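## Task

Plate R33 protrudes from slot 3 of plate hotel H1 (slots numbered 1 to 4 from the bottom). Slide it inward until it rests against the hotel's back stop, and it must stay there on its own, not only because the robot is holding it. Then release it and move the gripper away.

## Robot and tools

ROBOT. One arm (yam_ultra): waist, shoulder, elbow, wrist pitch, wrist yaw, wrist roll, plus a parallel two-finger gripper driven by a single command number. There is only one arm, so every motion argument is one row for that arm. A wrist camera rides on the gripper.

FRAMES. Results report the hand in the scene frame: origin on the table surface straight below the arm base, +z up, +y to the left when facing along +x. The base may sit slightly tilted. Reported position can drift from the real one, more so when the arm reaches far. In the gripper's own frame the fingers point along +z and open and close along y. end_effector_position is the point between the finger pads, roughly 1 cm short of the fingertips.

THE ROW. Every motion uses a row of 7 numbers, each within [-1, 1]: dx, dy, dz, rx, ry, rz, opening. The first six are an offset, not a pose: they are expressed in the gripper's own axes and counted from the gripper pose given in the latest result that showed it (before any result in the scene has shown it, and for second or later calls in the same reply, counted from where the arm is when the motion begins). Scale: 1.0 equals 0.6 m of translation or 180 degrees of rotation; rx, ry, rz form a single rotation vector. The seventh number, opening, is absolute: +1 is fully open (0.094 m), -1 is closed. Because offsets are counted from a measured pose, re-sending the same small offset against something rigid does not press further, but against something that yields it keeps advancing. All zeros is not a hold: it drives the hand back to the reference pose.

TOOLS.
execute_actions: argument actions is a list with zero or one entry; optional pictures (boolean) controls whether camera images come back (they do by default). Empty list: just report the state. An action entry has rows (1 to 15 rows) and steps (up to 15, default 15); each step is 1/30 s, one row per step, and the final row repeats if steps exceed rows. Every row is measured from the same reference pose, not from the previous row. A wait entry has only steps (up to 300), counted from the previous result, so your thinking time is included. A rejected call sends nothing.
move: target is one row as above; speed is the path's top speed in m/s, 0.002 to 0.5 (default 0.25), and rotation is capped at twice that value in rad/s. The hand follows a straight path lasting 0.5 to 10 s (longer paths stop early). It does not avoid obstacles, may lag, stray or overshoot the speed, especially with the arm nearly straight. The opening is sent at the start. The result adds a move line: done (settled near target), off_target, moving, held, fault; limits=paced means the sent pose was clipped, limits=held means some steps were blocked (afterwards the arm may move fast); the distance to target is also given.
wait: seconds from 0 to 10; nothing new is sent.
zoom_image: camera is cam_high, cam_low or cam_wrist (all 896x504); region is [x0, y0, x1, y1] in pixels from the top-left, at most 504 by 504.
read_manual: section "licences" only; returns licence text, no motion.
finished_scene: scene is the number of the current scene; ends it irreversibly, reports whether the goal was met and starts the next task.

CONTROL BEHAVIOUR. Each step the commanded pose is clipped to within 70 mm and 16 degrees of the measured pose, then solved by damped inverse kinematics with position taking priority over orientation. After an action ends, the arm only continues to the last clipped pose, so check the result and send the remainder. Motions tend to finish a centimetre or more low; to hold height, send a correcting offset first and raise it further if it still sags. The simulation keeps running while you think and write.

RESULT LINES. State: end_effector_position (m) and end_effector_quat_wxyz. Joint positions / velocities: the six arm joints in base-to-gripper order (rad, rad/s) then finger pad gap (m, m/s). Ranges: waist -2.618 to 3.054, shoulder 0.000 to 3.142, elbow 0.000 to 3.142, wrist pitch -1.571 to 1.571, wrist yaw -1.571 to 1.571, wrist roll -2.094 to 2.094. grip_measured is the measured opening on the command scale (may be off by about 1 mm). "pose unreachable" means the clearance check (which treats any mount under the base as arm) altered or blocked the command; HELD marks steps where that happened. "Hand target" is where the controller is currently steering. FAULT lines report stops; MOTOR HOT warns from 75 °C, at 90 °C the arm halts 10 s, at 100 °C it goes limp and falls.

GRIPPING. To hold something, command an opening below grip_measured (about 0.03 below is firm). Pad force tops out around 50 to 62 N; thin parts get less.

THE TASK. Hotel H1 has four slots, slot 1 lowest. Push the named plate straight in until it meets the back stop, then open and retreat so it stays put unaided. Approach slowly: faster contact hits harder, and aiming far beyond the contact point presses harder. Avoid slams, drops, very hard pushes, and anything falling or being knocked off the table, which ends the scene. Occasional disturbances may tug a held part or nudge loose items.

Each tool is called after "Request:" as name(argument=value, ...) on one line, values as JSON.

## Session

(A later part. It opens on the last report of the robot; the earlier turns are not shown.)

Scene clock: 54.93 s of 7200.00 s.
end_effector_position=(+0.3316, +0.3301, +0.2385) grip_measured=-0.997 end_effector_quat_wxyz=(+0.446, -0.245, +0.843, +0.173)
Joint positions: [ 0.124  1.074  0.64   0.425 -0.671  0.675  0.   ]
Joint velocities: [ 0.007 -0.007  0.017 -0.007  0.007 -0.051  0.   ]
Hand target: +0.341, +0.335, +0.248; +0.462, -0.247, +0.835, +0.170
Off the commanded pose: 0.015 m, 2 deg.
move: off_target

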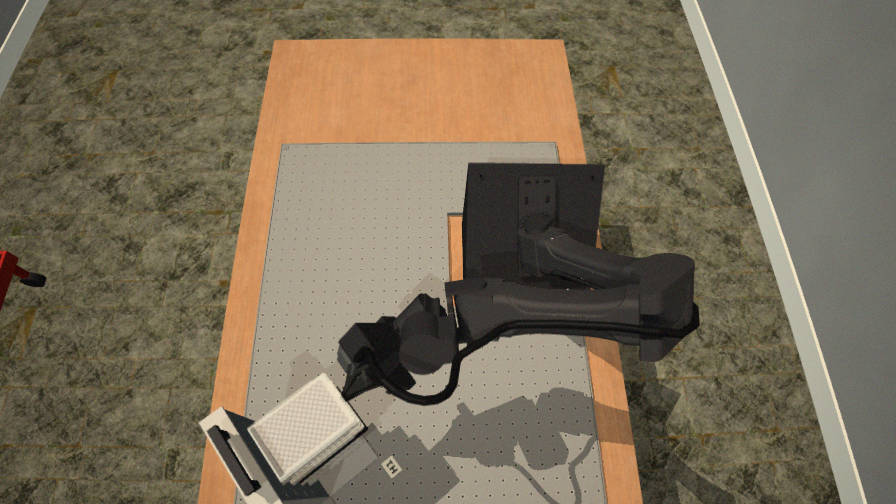

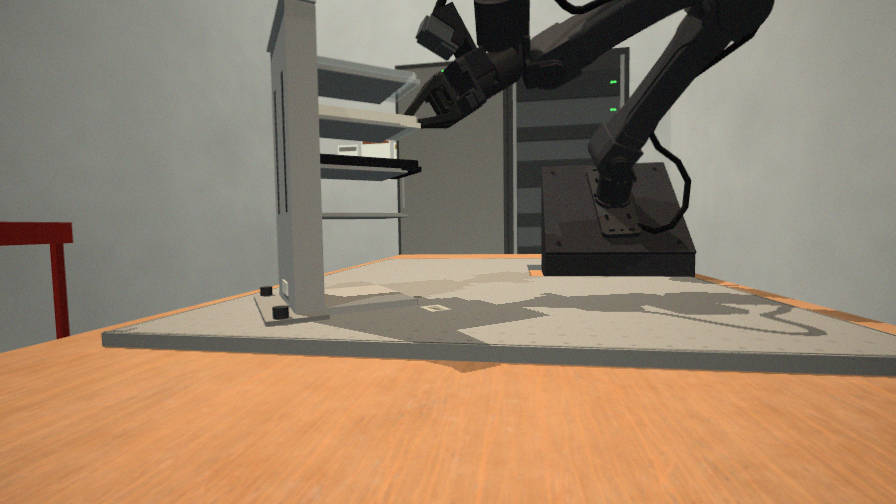

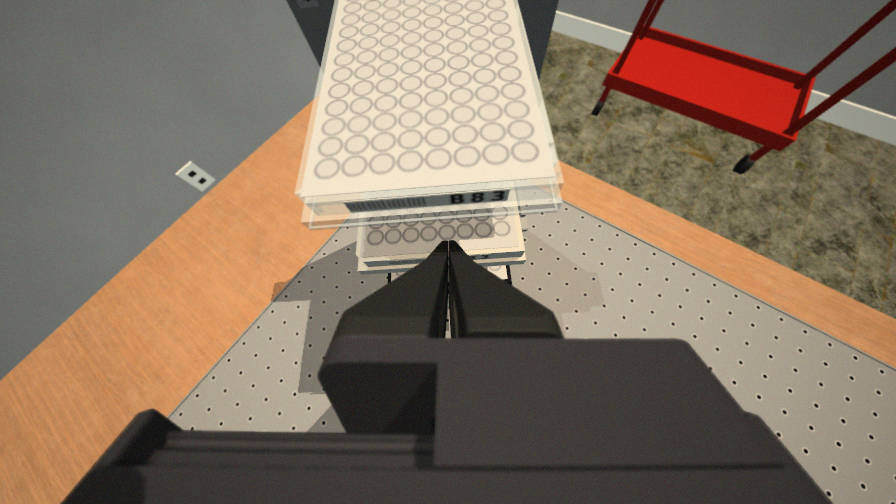

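Moving in. Push a little more.

Request:
move(target=[-0.035,0,0.03,0,0,0,-1], speed=0.02)

Request:
zoom_image(camera="cam_low", region=[260,40,480,200])

Scene clock: 57.17 s of 7200.00 s.
end_effector_position=(+0.3327, +0.3308, +0.2380) grip_measured=-0.997 end_effector_quat_wxyz=(+0.418, -0.237, +0.859, +0.176)
Joint positions: [ 0.101  1.095  0.695  0.336 -0.734  0.675  0.   ]
Joint velocities: [-0.007  0.007 -0.002  0.007 -0.022  0.007  0.001]
Hand target: +0.351, +0.344, +0.247; +0.446, -0.245, +0.843, +0.173
Off the commanded pose: 0.027 m, 4 deg.
move: off_target

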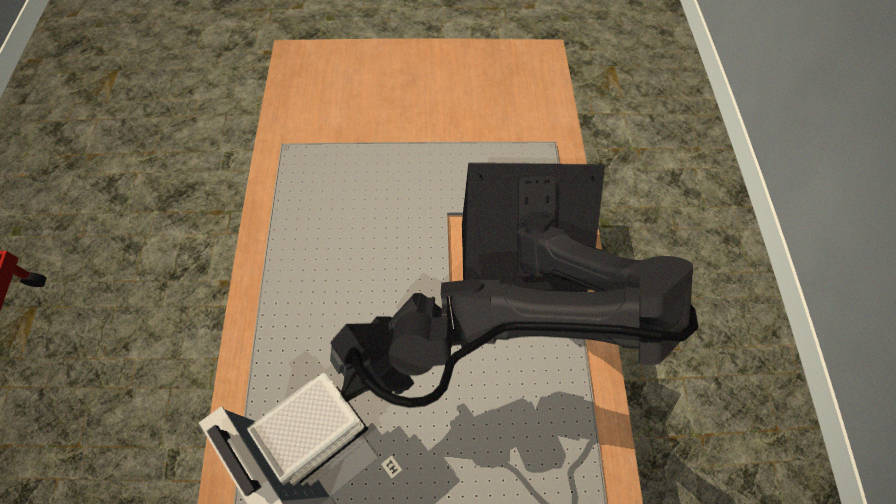

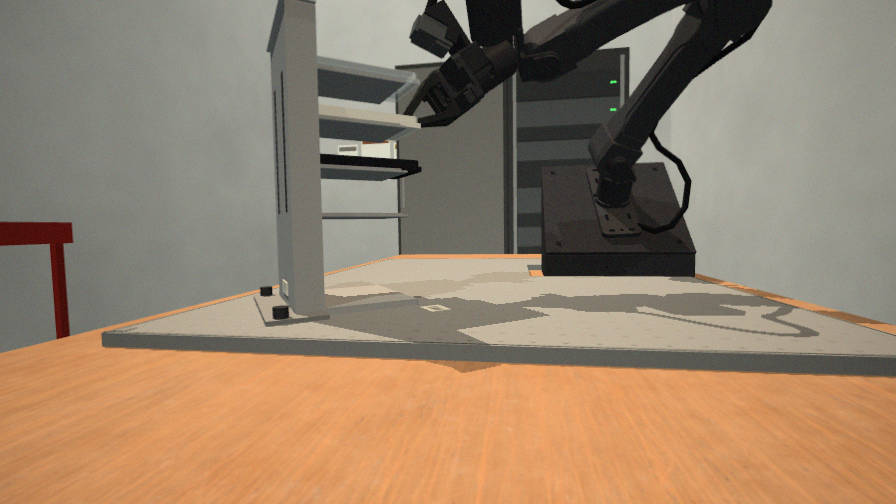

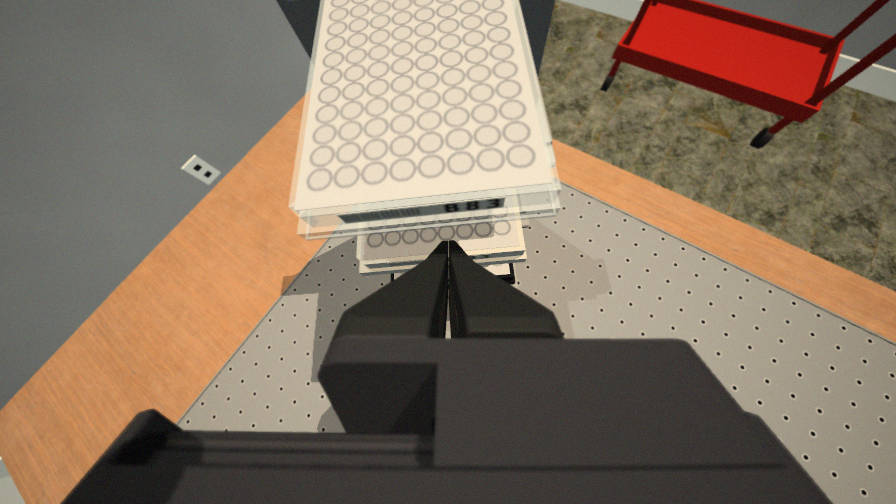

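Region (260, 40, 480, 200) of cam_low's 896x504 image, scaled by 2.291, with more detail than that image has; it fills the top 367 rows of this view, and the rest is white.

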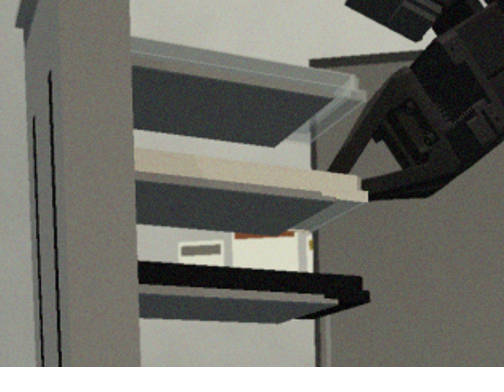

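Seated, flush with the others. Retreat.

Request:
move(target=[0.04,0,-0.15,0,0,0,-1], speed=0.12)

Request:
finished_scene(scene=1)

Scene clock: 59.23 s of 7200.00 s.
end_effector_position=(+0.2650, +0.2828, +0.2699) grip_measured=-0.997 end_effector_quat_wxyz=(+0.412, -0.236, +0.860, +0.186)
Joint positions: [-0.221  0.771  0.523  0.165 -1.074  0.658  0.   ]
Joint velocities: [-0.017  0.002 -0.007 -0.022  0.007 -0.066 -0.001]
Hand target: +0.264, +0.279, +0.272; +0.419, -0.235, +0.858, +0.180
Off the commanded pose: 0.004 m, 1 deg.
move: done

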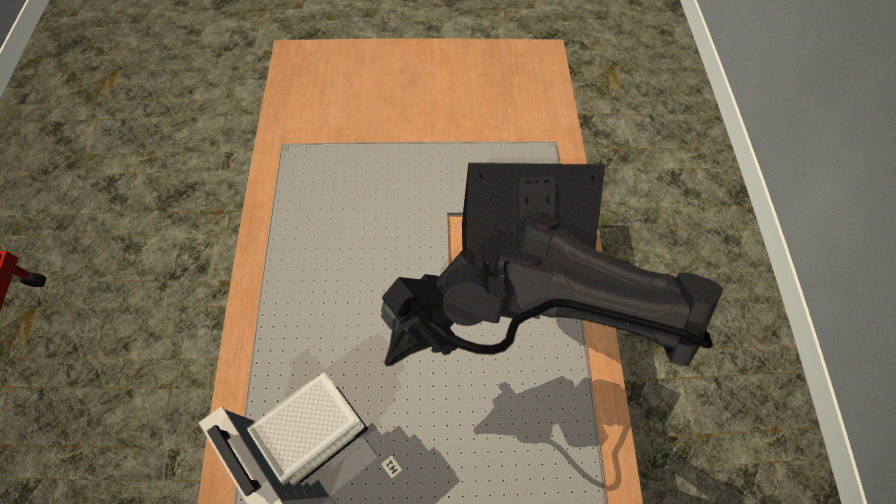

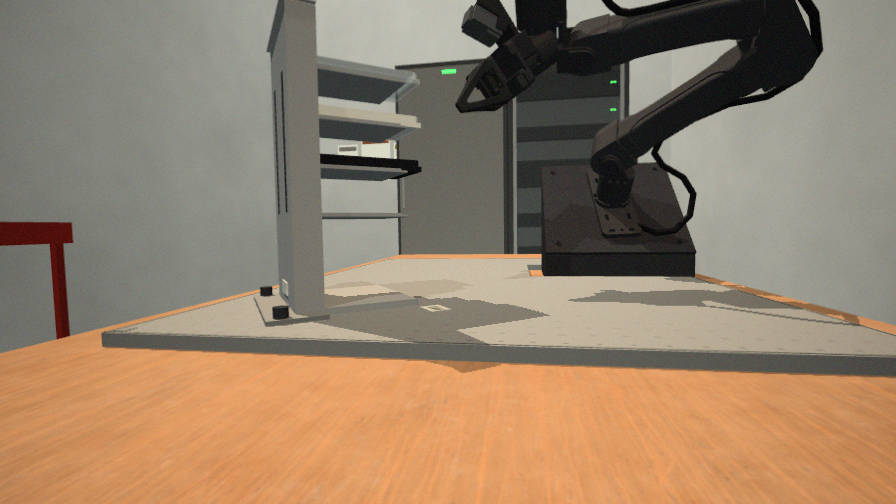

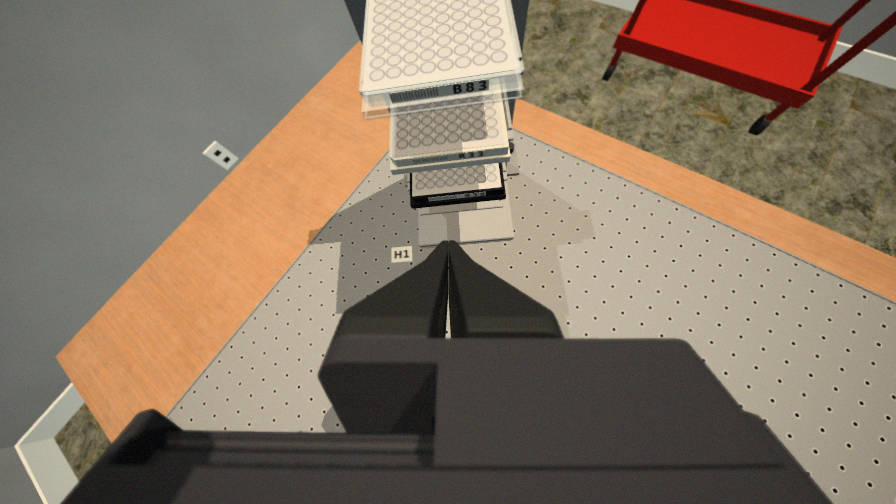

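The scene is finished: the task was done.


## Next scene

Plate M60 protrudes from slot 4 of plate hotel H1 (slots numbered 1 to 4 from the bottom). Slide it inward until it rests against the hotel's back stop, and it must stay there on its own, not only because the robot is holding it. Then release it and move the gripper away.

Request:
execute_actions(actions=[])

Scene clock: 0.00 s of 7200.00 s.
end_effector_position=(+0.0832, +0.4115, +0.1432) grip_measured=+1.000 end_effector_quat_wxyz=(-0.040, +0.172, +0.851, +0.494)
Joint positions: [ 1.049  0.766  0.214  0.828 -0.362  2.027  0.094]
Joint velocities: [-0.002 -0.007 -0.002 -0.037  0.007 -0.007  0.   ]
Hand target: +0.085, +0.413, +0.146; -0.034, +0.169, +0.850, +0.497

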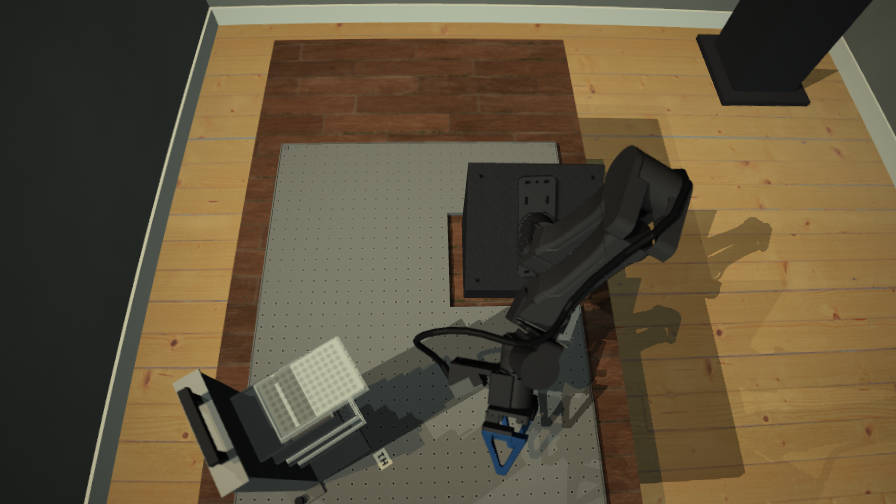

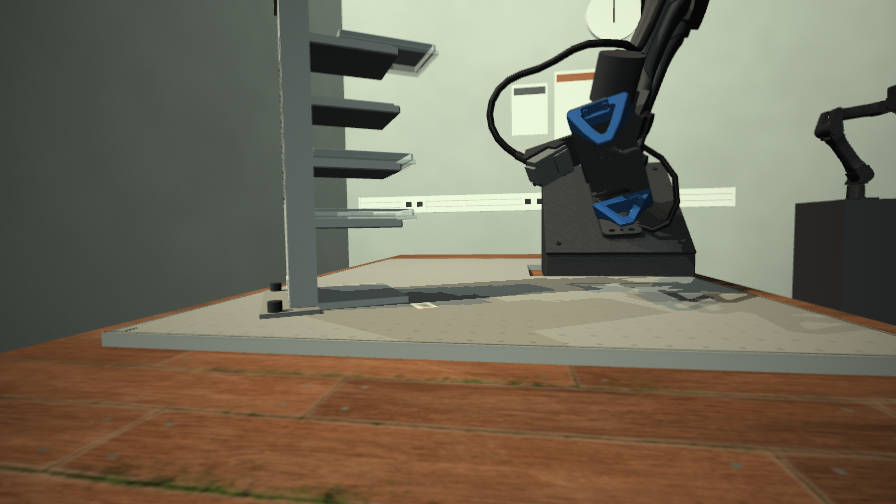

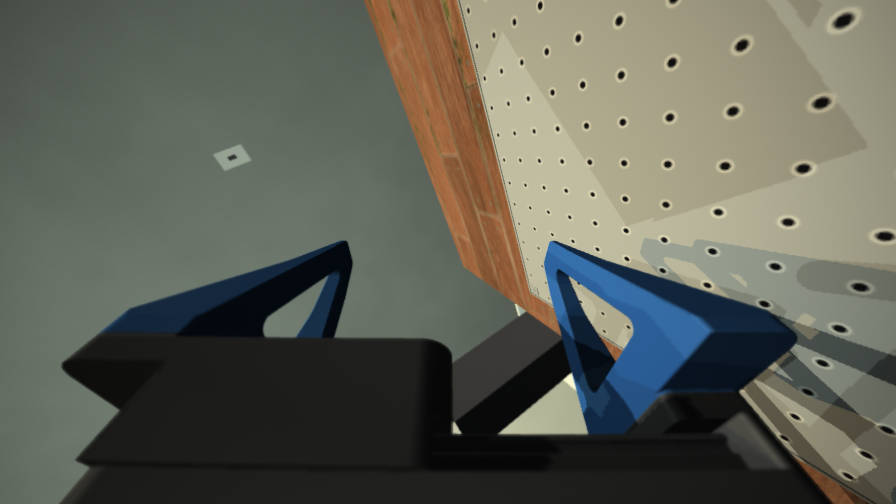

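Request:
move(target=[-0.217,0.15,-0.405,0.142,-0.241,-0.42,-1])

Scene clock: 5.93 s of 7200.00 s.
end_effector_position=(+0.2110, +0.2147, +0.3096) grip_measured=-0.997 end_effector_quat_wxyz=(+0.509, -0.211, +0.823, +0.139)
Joint positions: [-0.876  0.443  0.256  0.448 -1.507  0.938  0.   ]
Joint velocities: [-0.007  0.007 -0.037  0.242 -0.022  0.095  0.   ]
Hand target: +0.213, +0.210, +0.311; +0.516, -0.204, +0.820, +0.138
Off the commanded pose: 0.003 m, 2 deg.
move: done

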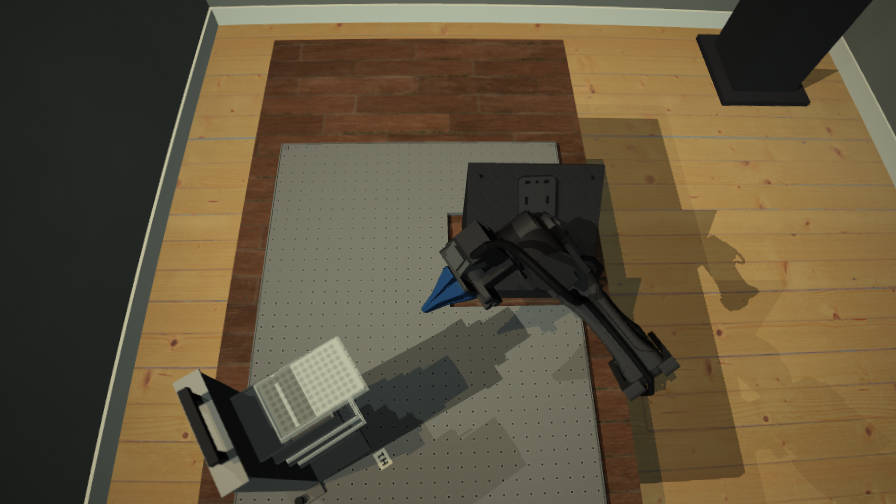

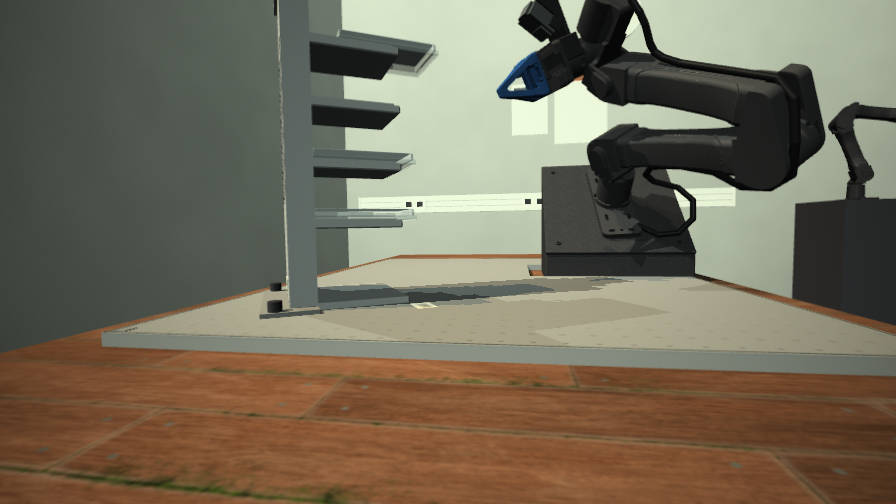

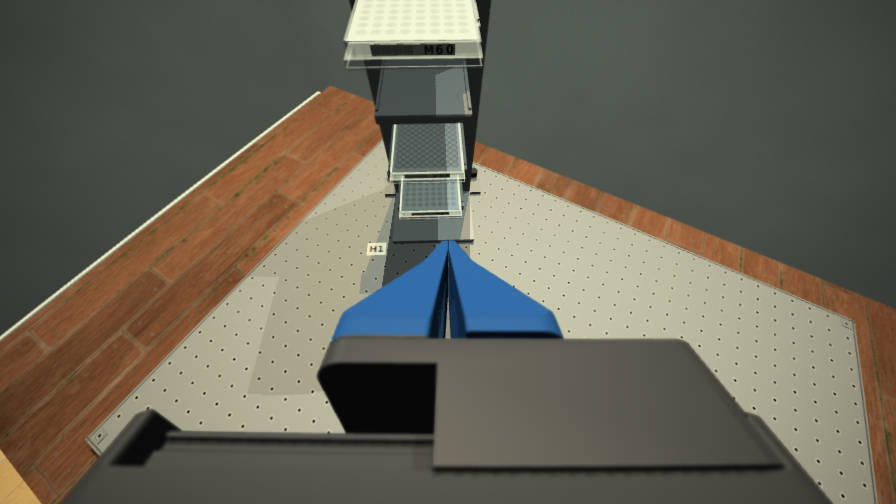

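Request:
move(target=[-0.10,0.025,0.118,0,0,0,-1], speed=0.15)

Scene clock: 8.07 s of 7200.00 s.
end_effector_position=(+0.2785, +0.2683, +0.3230) grip_measured=-0.997 end_effector_quat_wxyz=(+0.499, -0.211, +0.829, +0.140)
Joint positions: [-0.39   0.735  0.571  0.165 -1.04   0.684  0.   ]
Joint velocities: [ 0.017  0.007  0.007 -0.022  0.007  0.022  0.001]
Hand target: +0.282, +0.271, +0.329; +0.506, -0.212, +0.826, +0.134
Off the commanded pose: 0.011 m, 1 deg.
move: off_target

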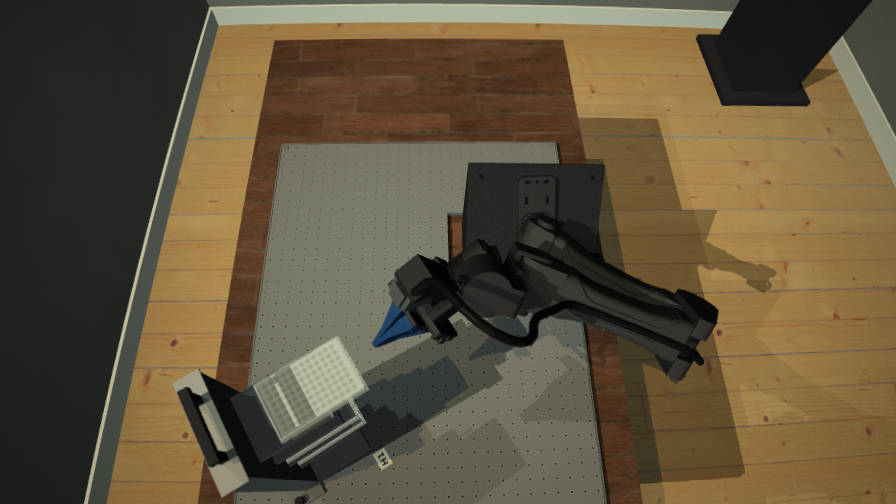

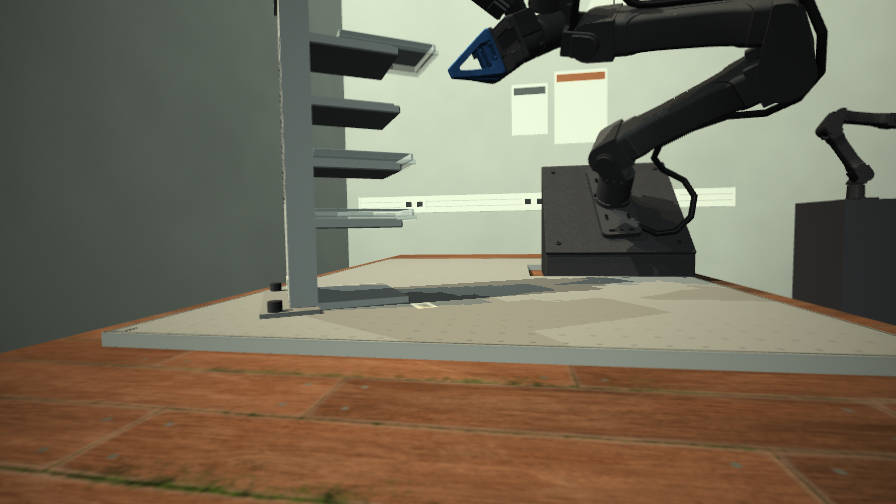

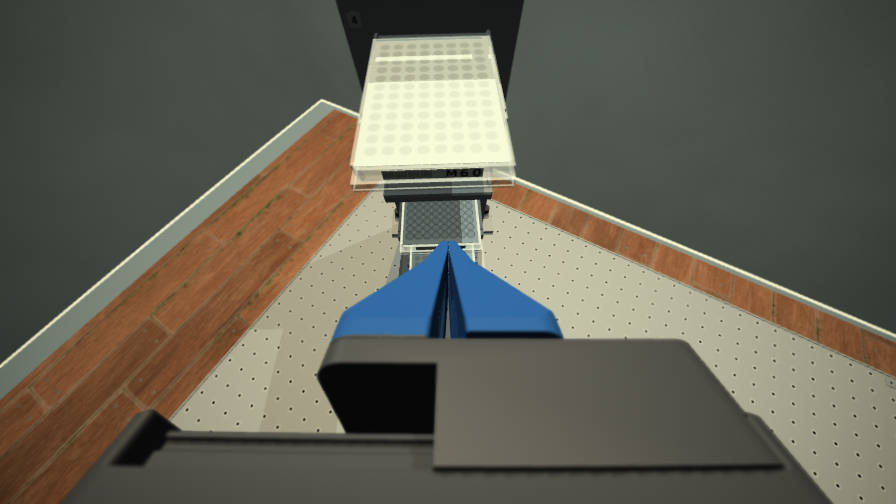

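Request:
move(target=[-0.052,0.008,0.012,0,0,0,-1], speed=0.06)

Scene clock: 9.30 s of 7200.00 s.
end_effector_position=(+0.2915, +0.2819, +0.3408) grip_measured=-0.997 end_effector_quat_wxyz=(+0.494, -0.216, +0.830, +0.143)
Joint positions: [-0.39   0.822  0.68   0.144 -1.056  0.682  0.   ]
Joint velocities: [ 0.007 -0.002 -0.017 -0.081  0.007 -0.095 -0.001]
Hand target: +0.294, +0.282, +0.348; +0.499, -0.211, +0.829, +0.140
Off the commanded pose: 0.007 m, 1 deg.
move: done

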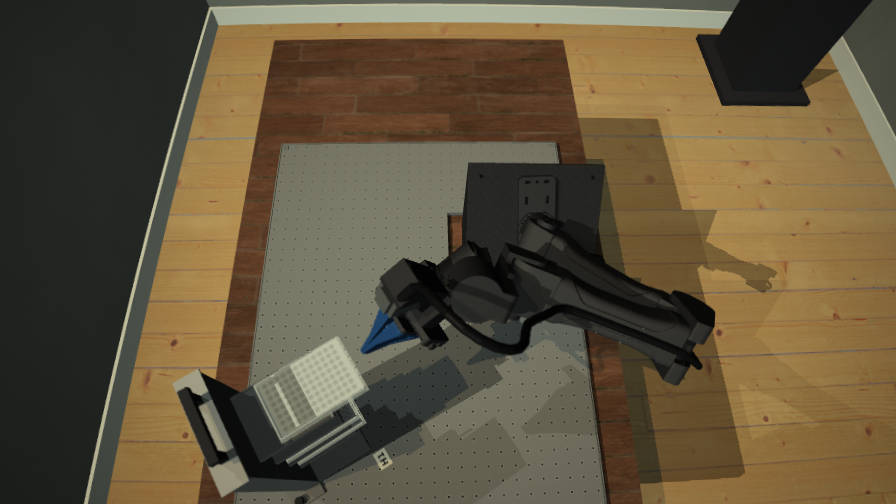

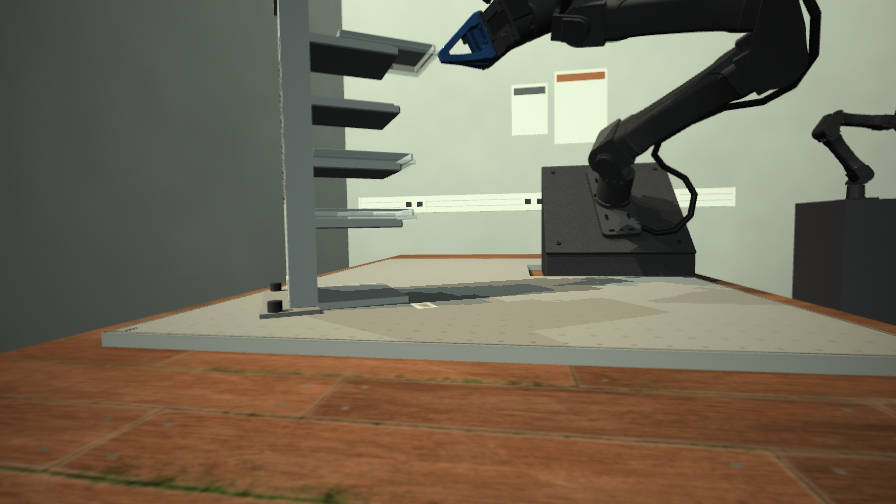

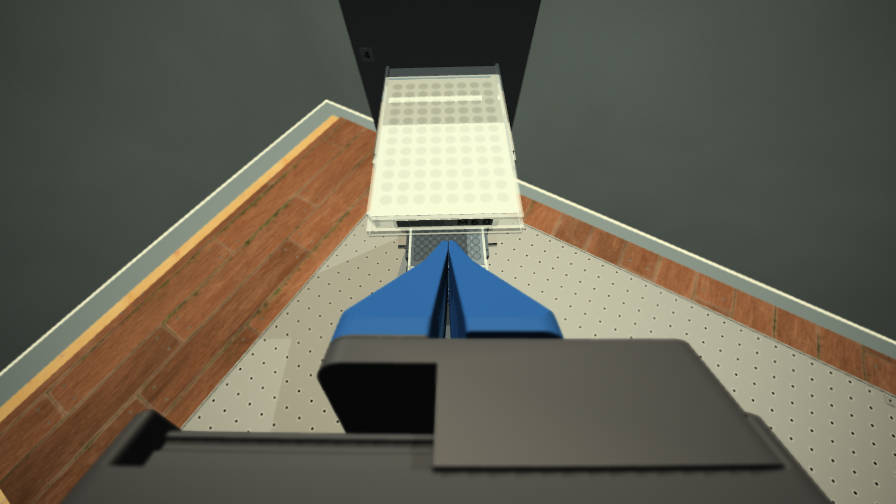

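Request:
move(target=[-0.037,0,0.048,0,0,0,-1], speed=0.03)

Request:
zoom_image(camera="cam_low", region=[280,0,520,140])

Scene clock: 11.43 s of 7200.00 s.
end_effector_position=(+0.3179, +0.2945, +0.3376) grip_measured=-0.997 end_effector_quat_wxyz=(+0.481, -0.208, +0.839, +0.148)
Joint positions: [-0.295  0.941  0.769  0.143 -0.979  0.682  0.   ]
Joint velocities: [ 0.007 -0.002 -0.002 -0.066  0.051  0.007 -0.001]
Hand target: +0.322, +0.300, +0.346; +0.493, -0.216, +0.830, +0.142
Off the commanded pose: 0.012 m, 2 deg.
move: off_target

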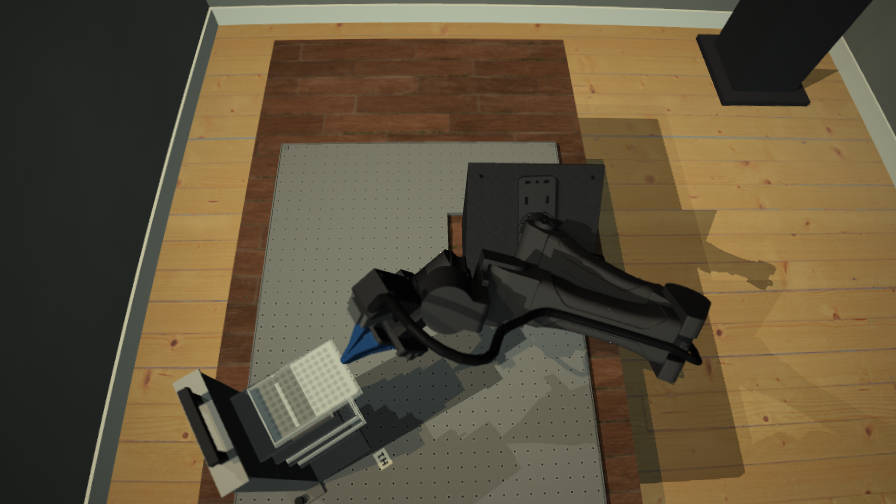

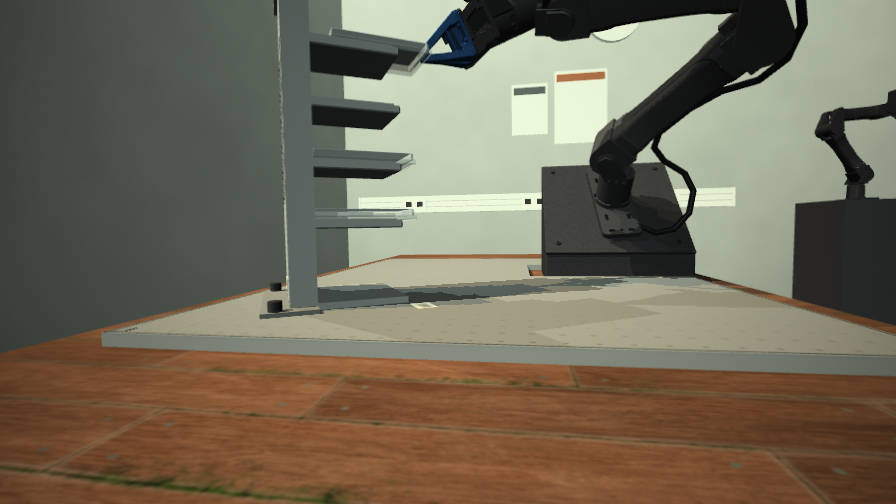

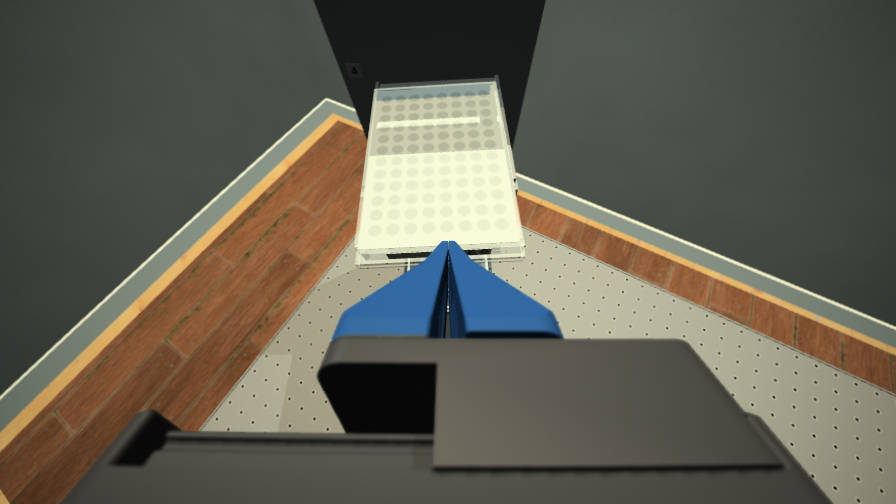

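Region (280, 0, 520, 140) of cam_low's 896x504 image, scaled by 2.100, with more detail than that image has; it fills the top 294 rows of this view, and the rest is white.

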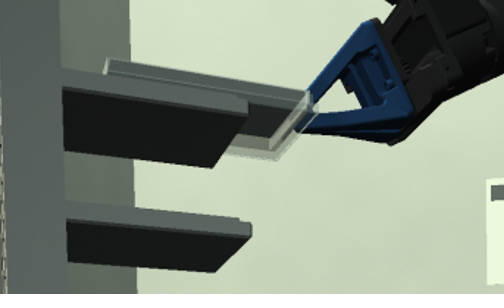

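Request:
move(target=[-0.045,0.015,0.055,0,0,0,-1], speed=0.025)

Request:
zoom_image(camera="cam_low", region=[280,0,520,140])

Scene clock: 13.87 s of 7200.00 s.
end_effector_position=(+0.3389, +0.3099, +0.3363) grip_measured=-0.997 end_effector_quat_wxyz=(+0.465, -0.190, +0.852, +0.149)
Joint positions: [-0.221  1.035  0.888  0.065 -0.916  0.682  0.   ]
Joint velocities: [ 0.002 -0.007 -0.007 -0.022 -0.022  0.037 -0.001]
Hand target: +0.348, +0.323, +0.345; +0.481, -0.208, +0.839, +0.147
Off the commanded pose: 0.019 m, 3 deg.
move: off_target

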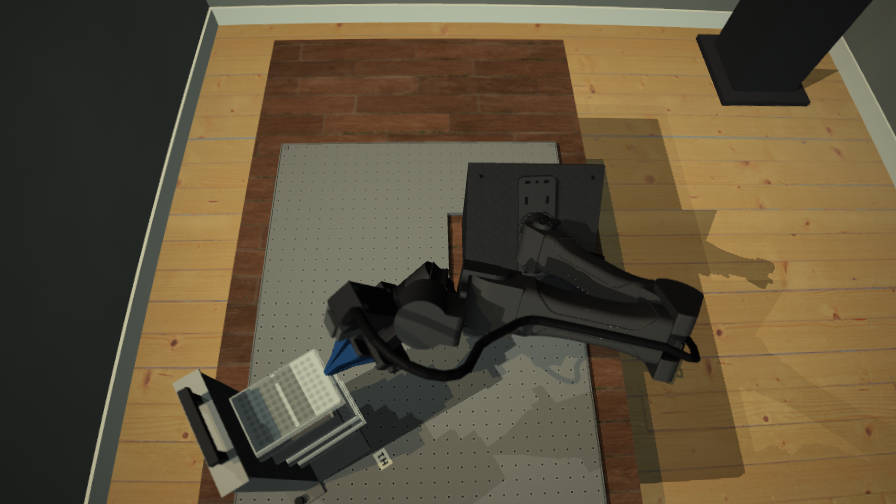

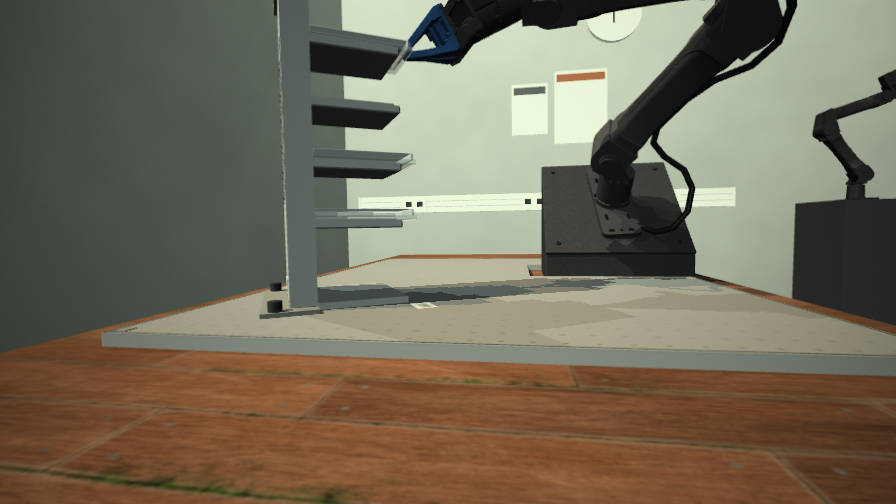

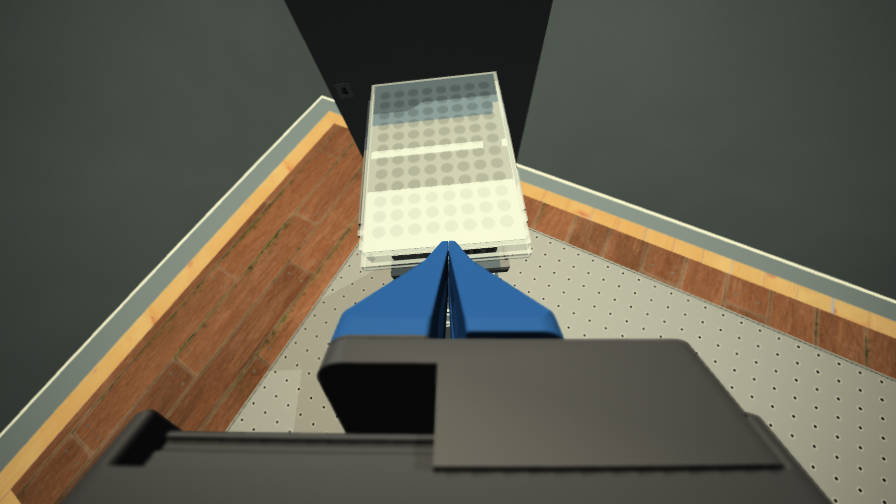

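Region (280, 0, 520, 140) of cam_low's 896x504 image, scaled by 2.100, with more detail than that image has; it fills the top 294 rows of this view, and the rest is white.

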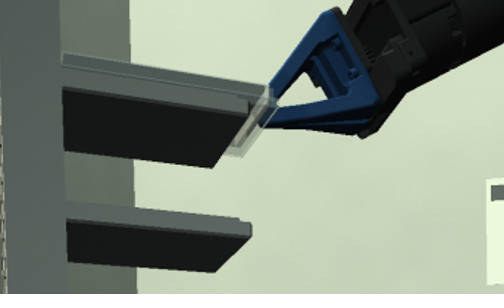

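Likely seated; confirm with one more push.

Request:
move(target=[-0.03,0,0.03,0,0,0,-1], speed=0.02)

Scene clock: 17.33 s of 7200.00 s.
end_effector_position=(+0.3397, +0.3105, +0.3356) grip_measured=-0.997 end_effector_quat_wxyz=(+0.445, -0.171, +0.866, +0.154)
Joint positions: [-0.226  1.058  0.939 -0.022 -0.942  0.682  0.   ]
Joint velocities: [-0.007 -0.017  0.012 -0.051 -0.051 -0.037  0.001]
Hand target: +0.358, +0.321, +0.342; +0.464, -0.190, +0.852, +0.149
Off the commanded pose: 0.025 m, 4 deg.
move: off_target

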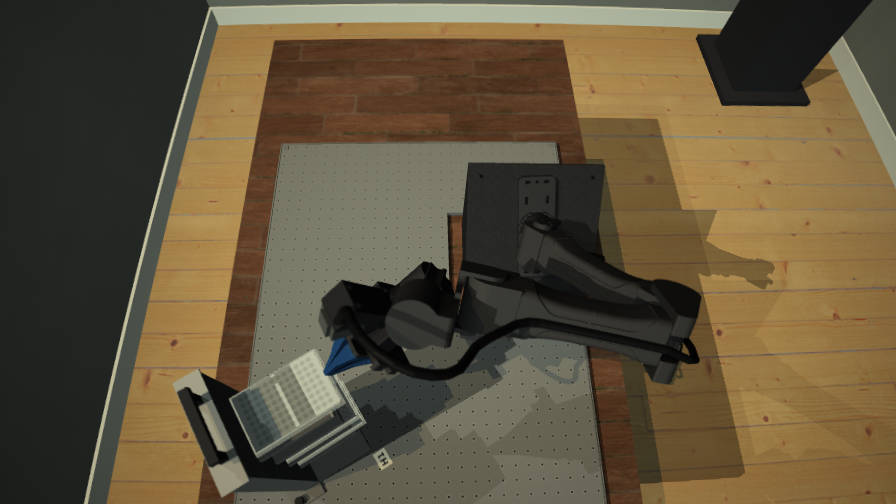

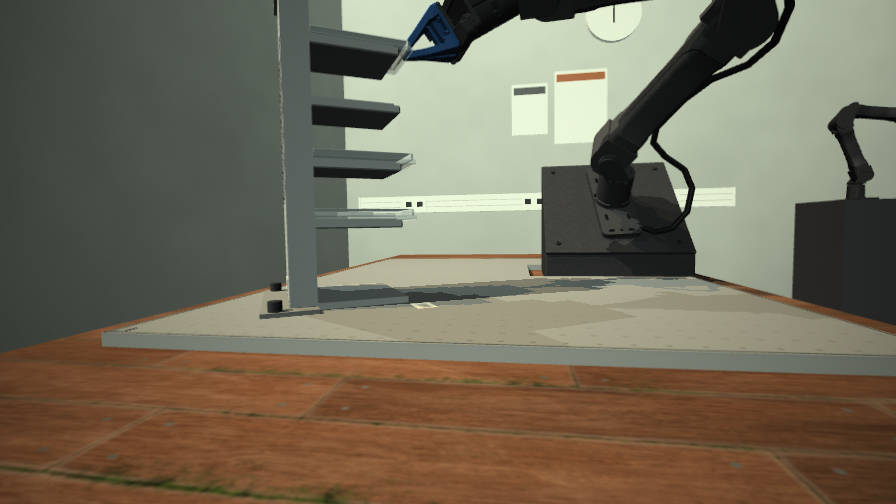

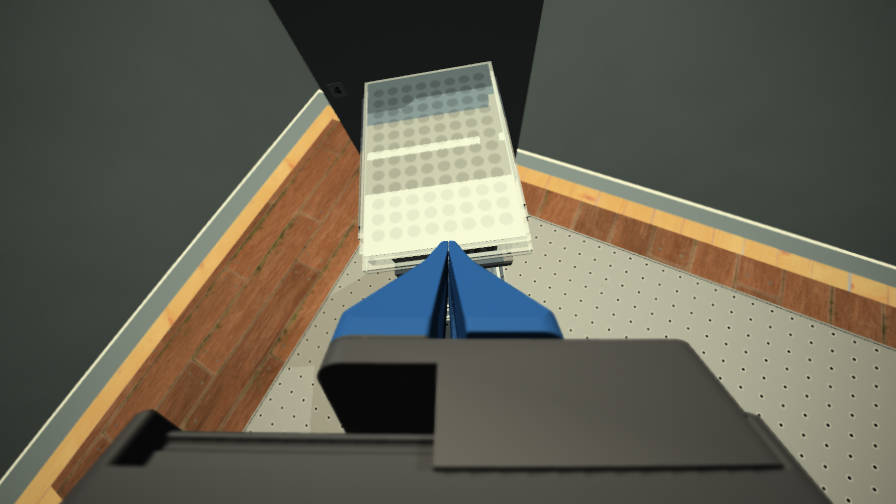

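Request:
move(target=[0.07,0,-0.15,0,0,0,-1], speed=0.12)

Request:
finished_scene(scene=2)

Scene clock: 19.37 s of 7200.00 s.
end_effector_position=(+0.2535, +0.2643, +0.3473) grip_measured=-0.997 end_effector_quat_wxyz=(+0.440, -0.168, +0.867, +0.164)
Joint positions: [-0.625  0.795  0.789 -0.336 -1.348  0.481  0.   ]
Joint velocities: [-0.007  0.002  0.002 -0.066 -0.022 -0.022 -0.   ]
Hand target: +0.253, +0.265, +0.352; +0.447, -0.170, +0.864, +0.158
Off the commanded pose: 0.005 m, 1 deg.
move: done

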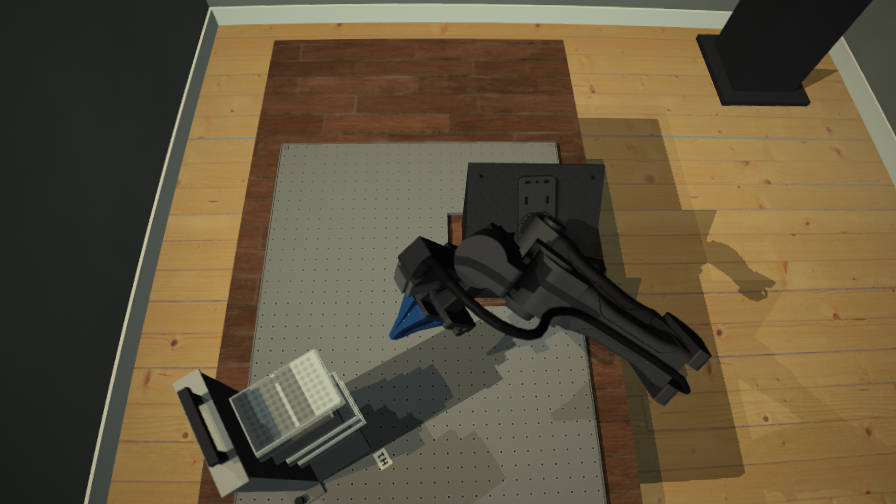

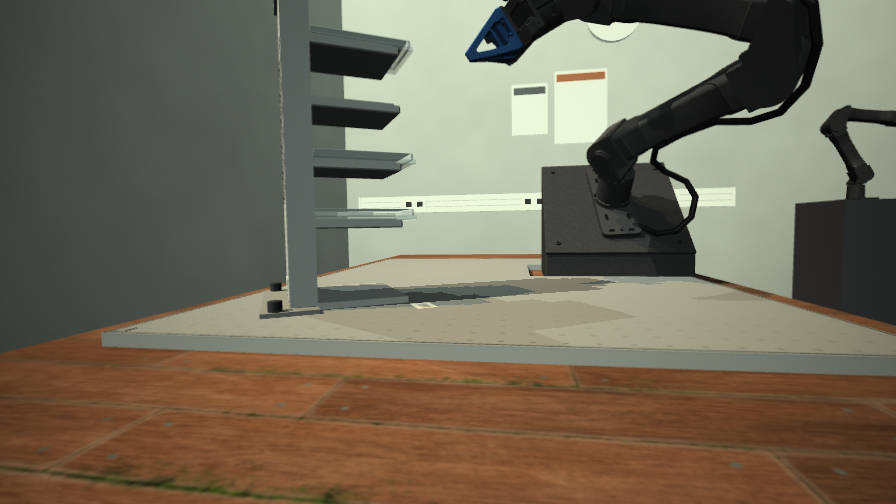

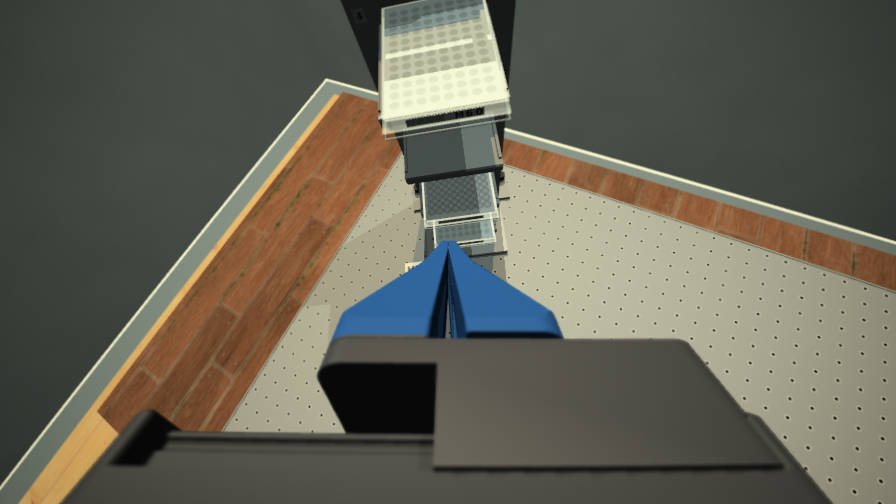

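The scene is finished: the task was done.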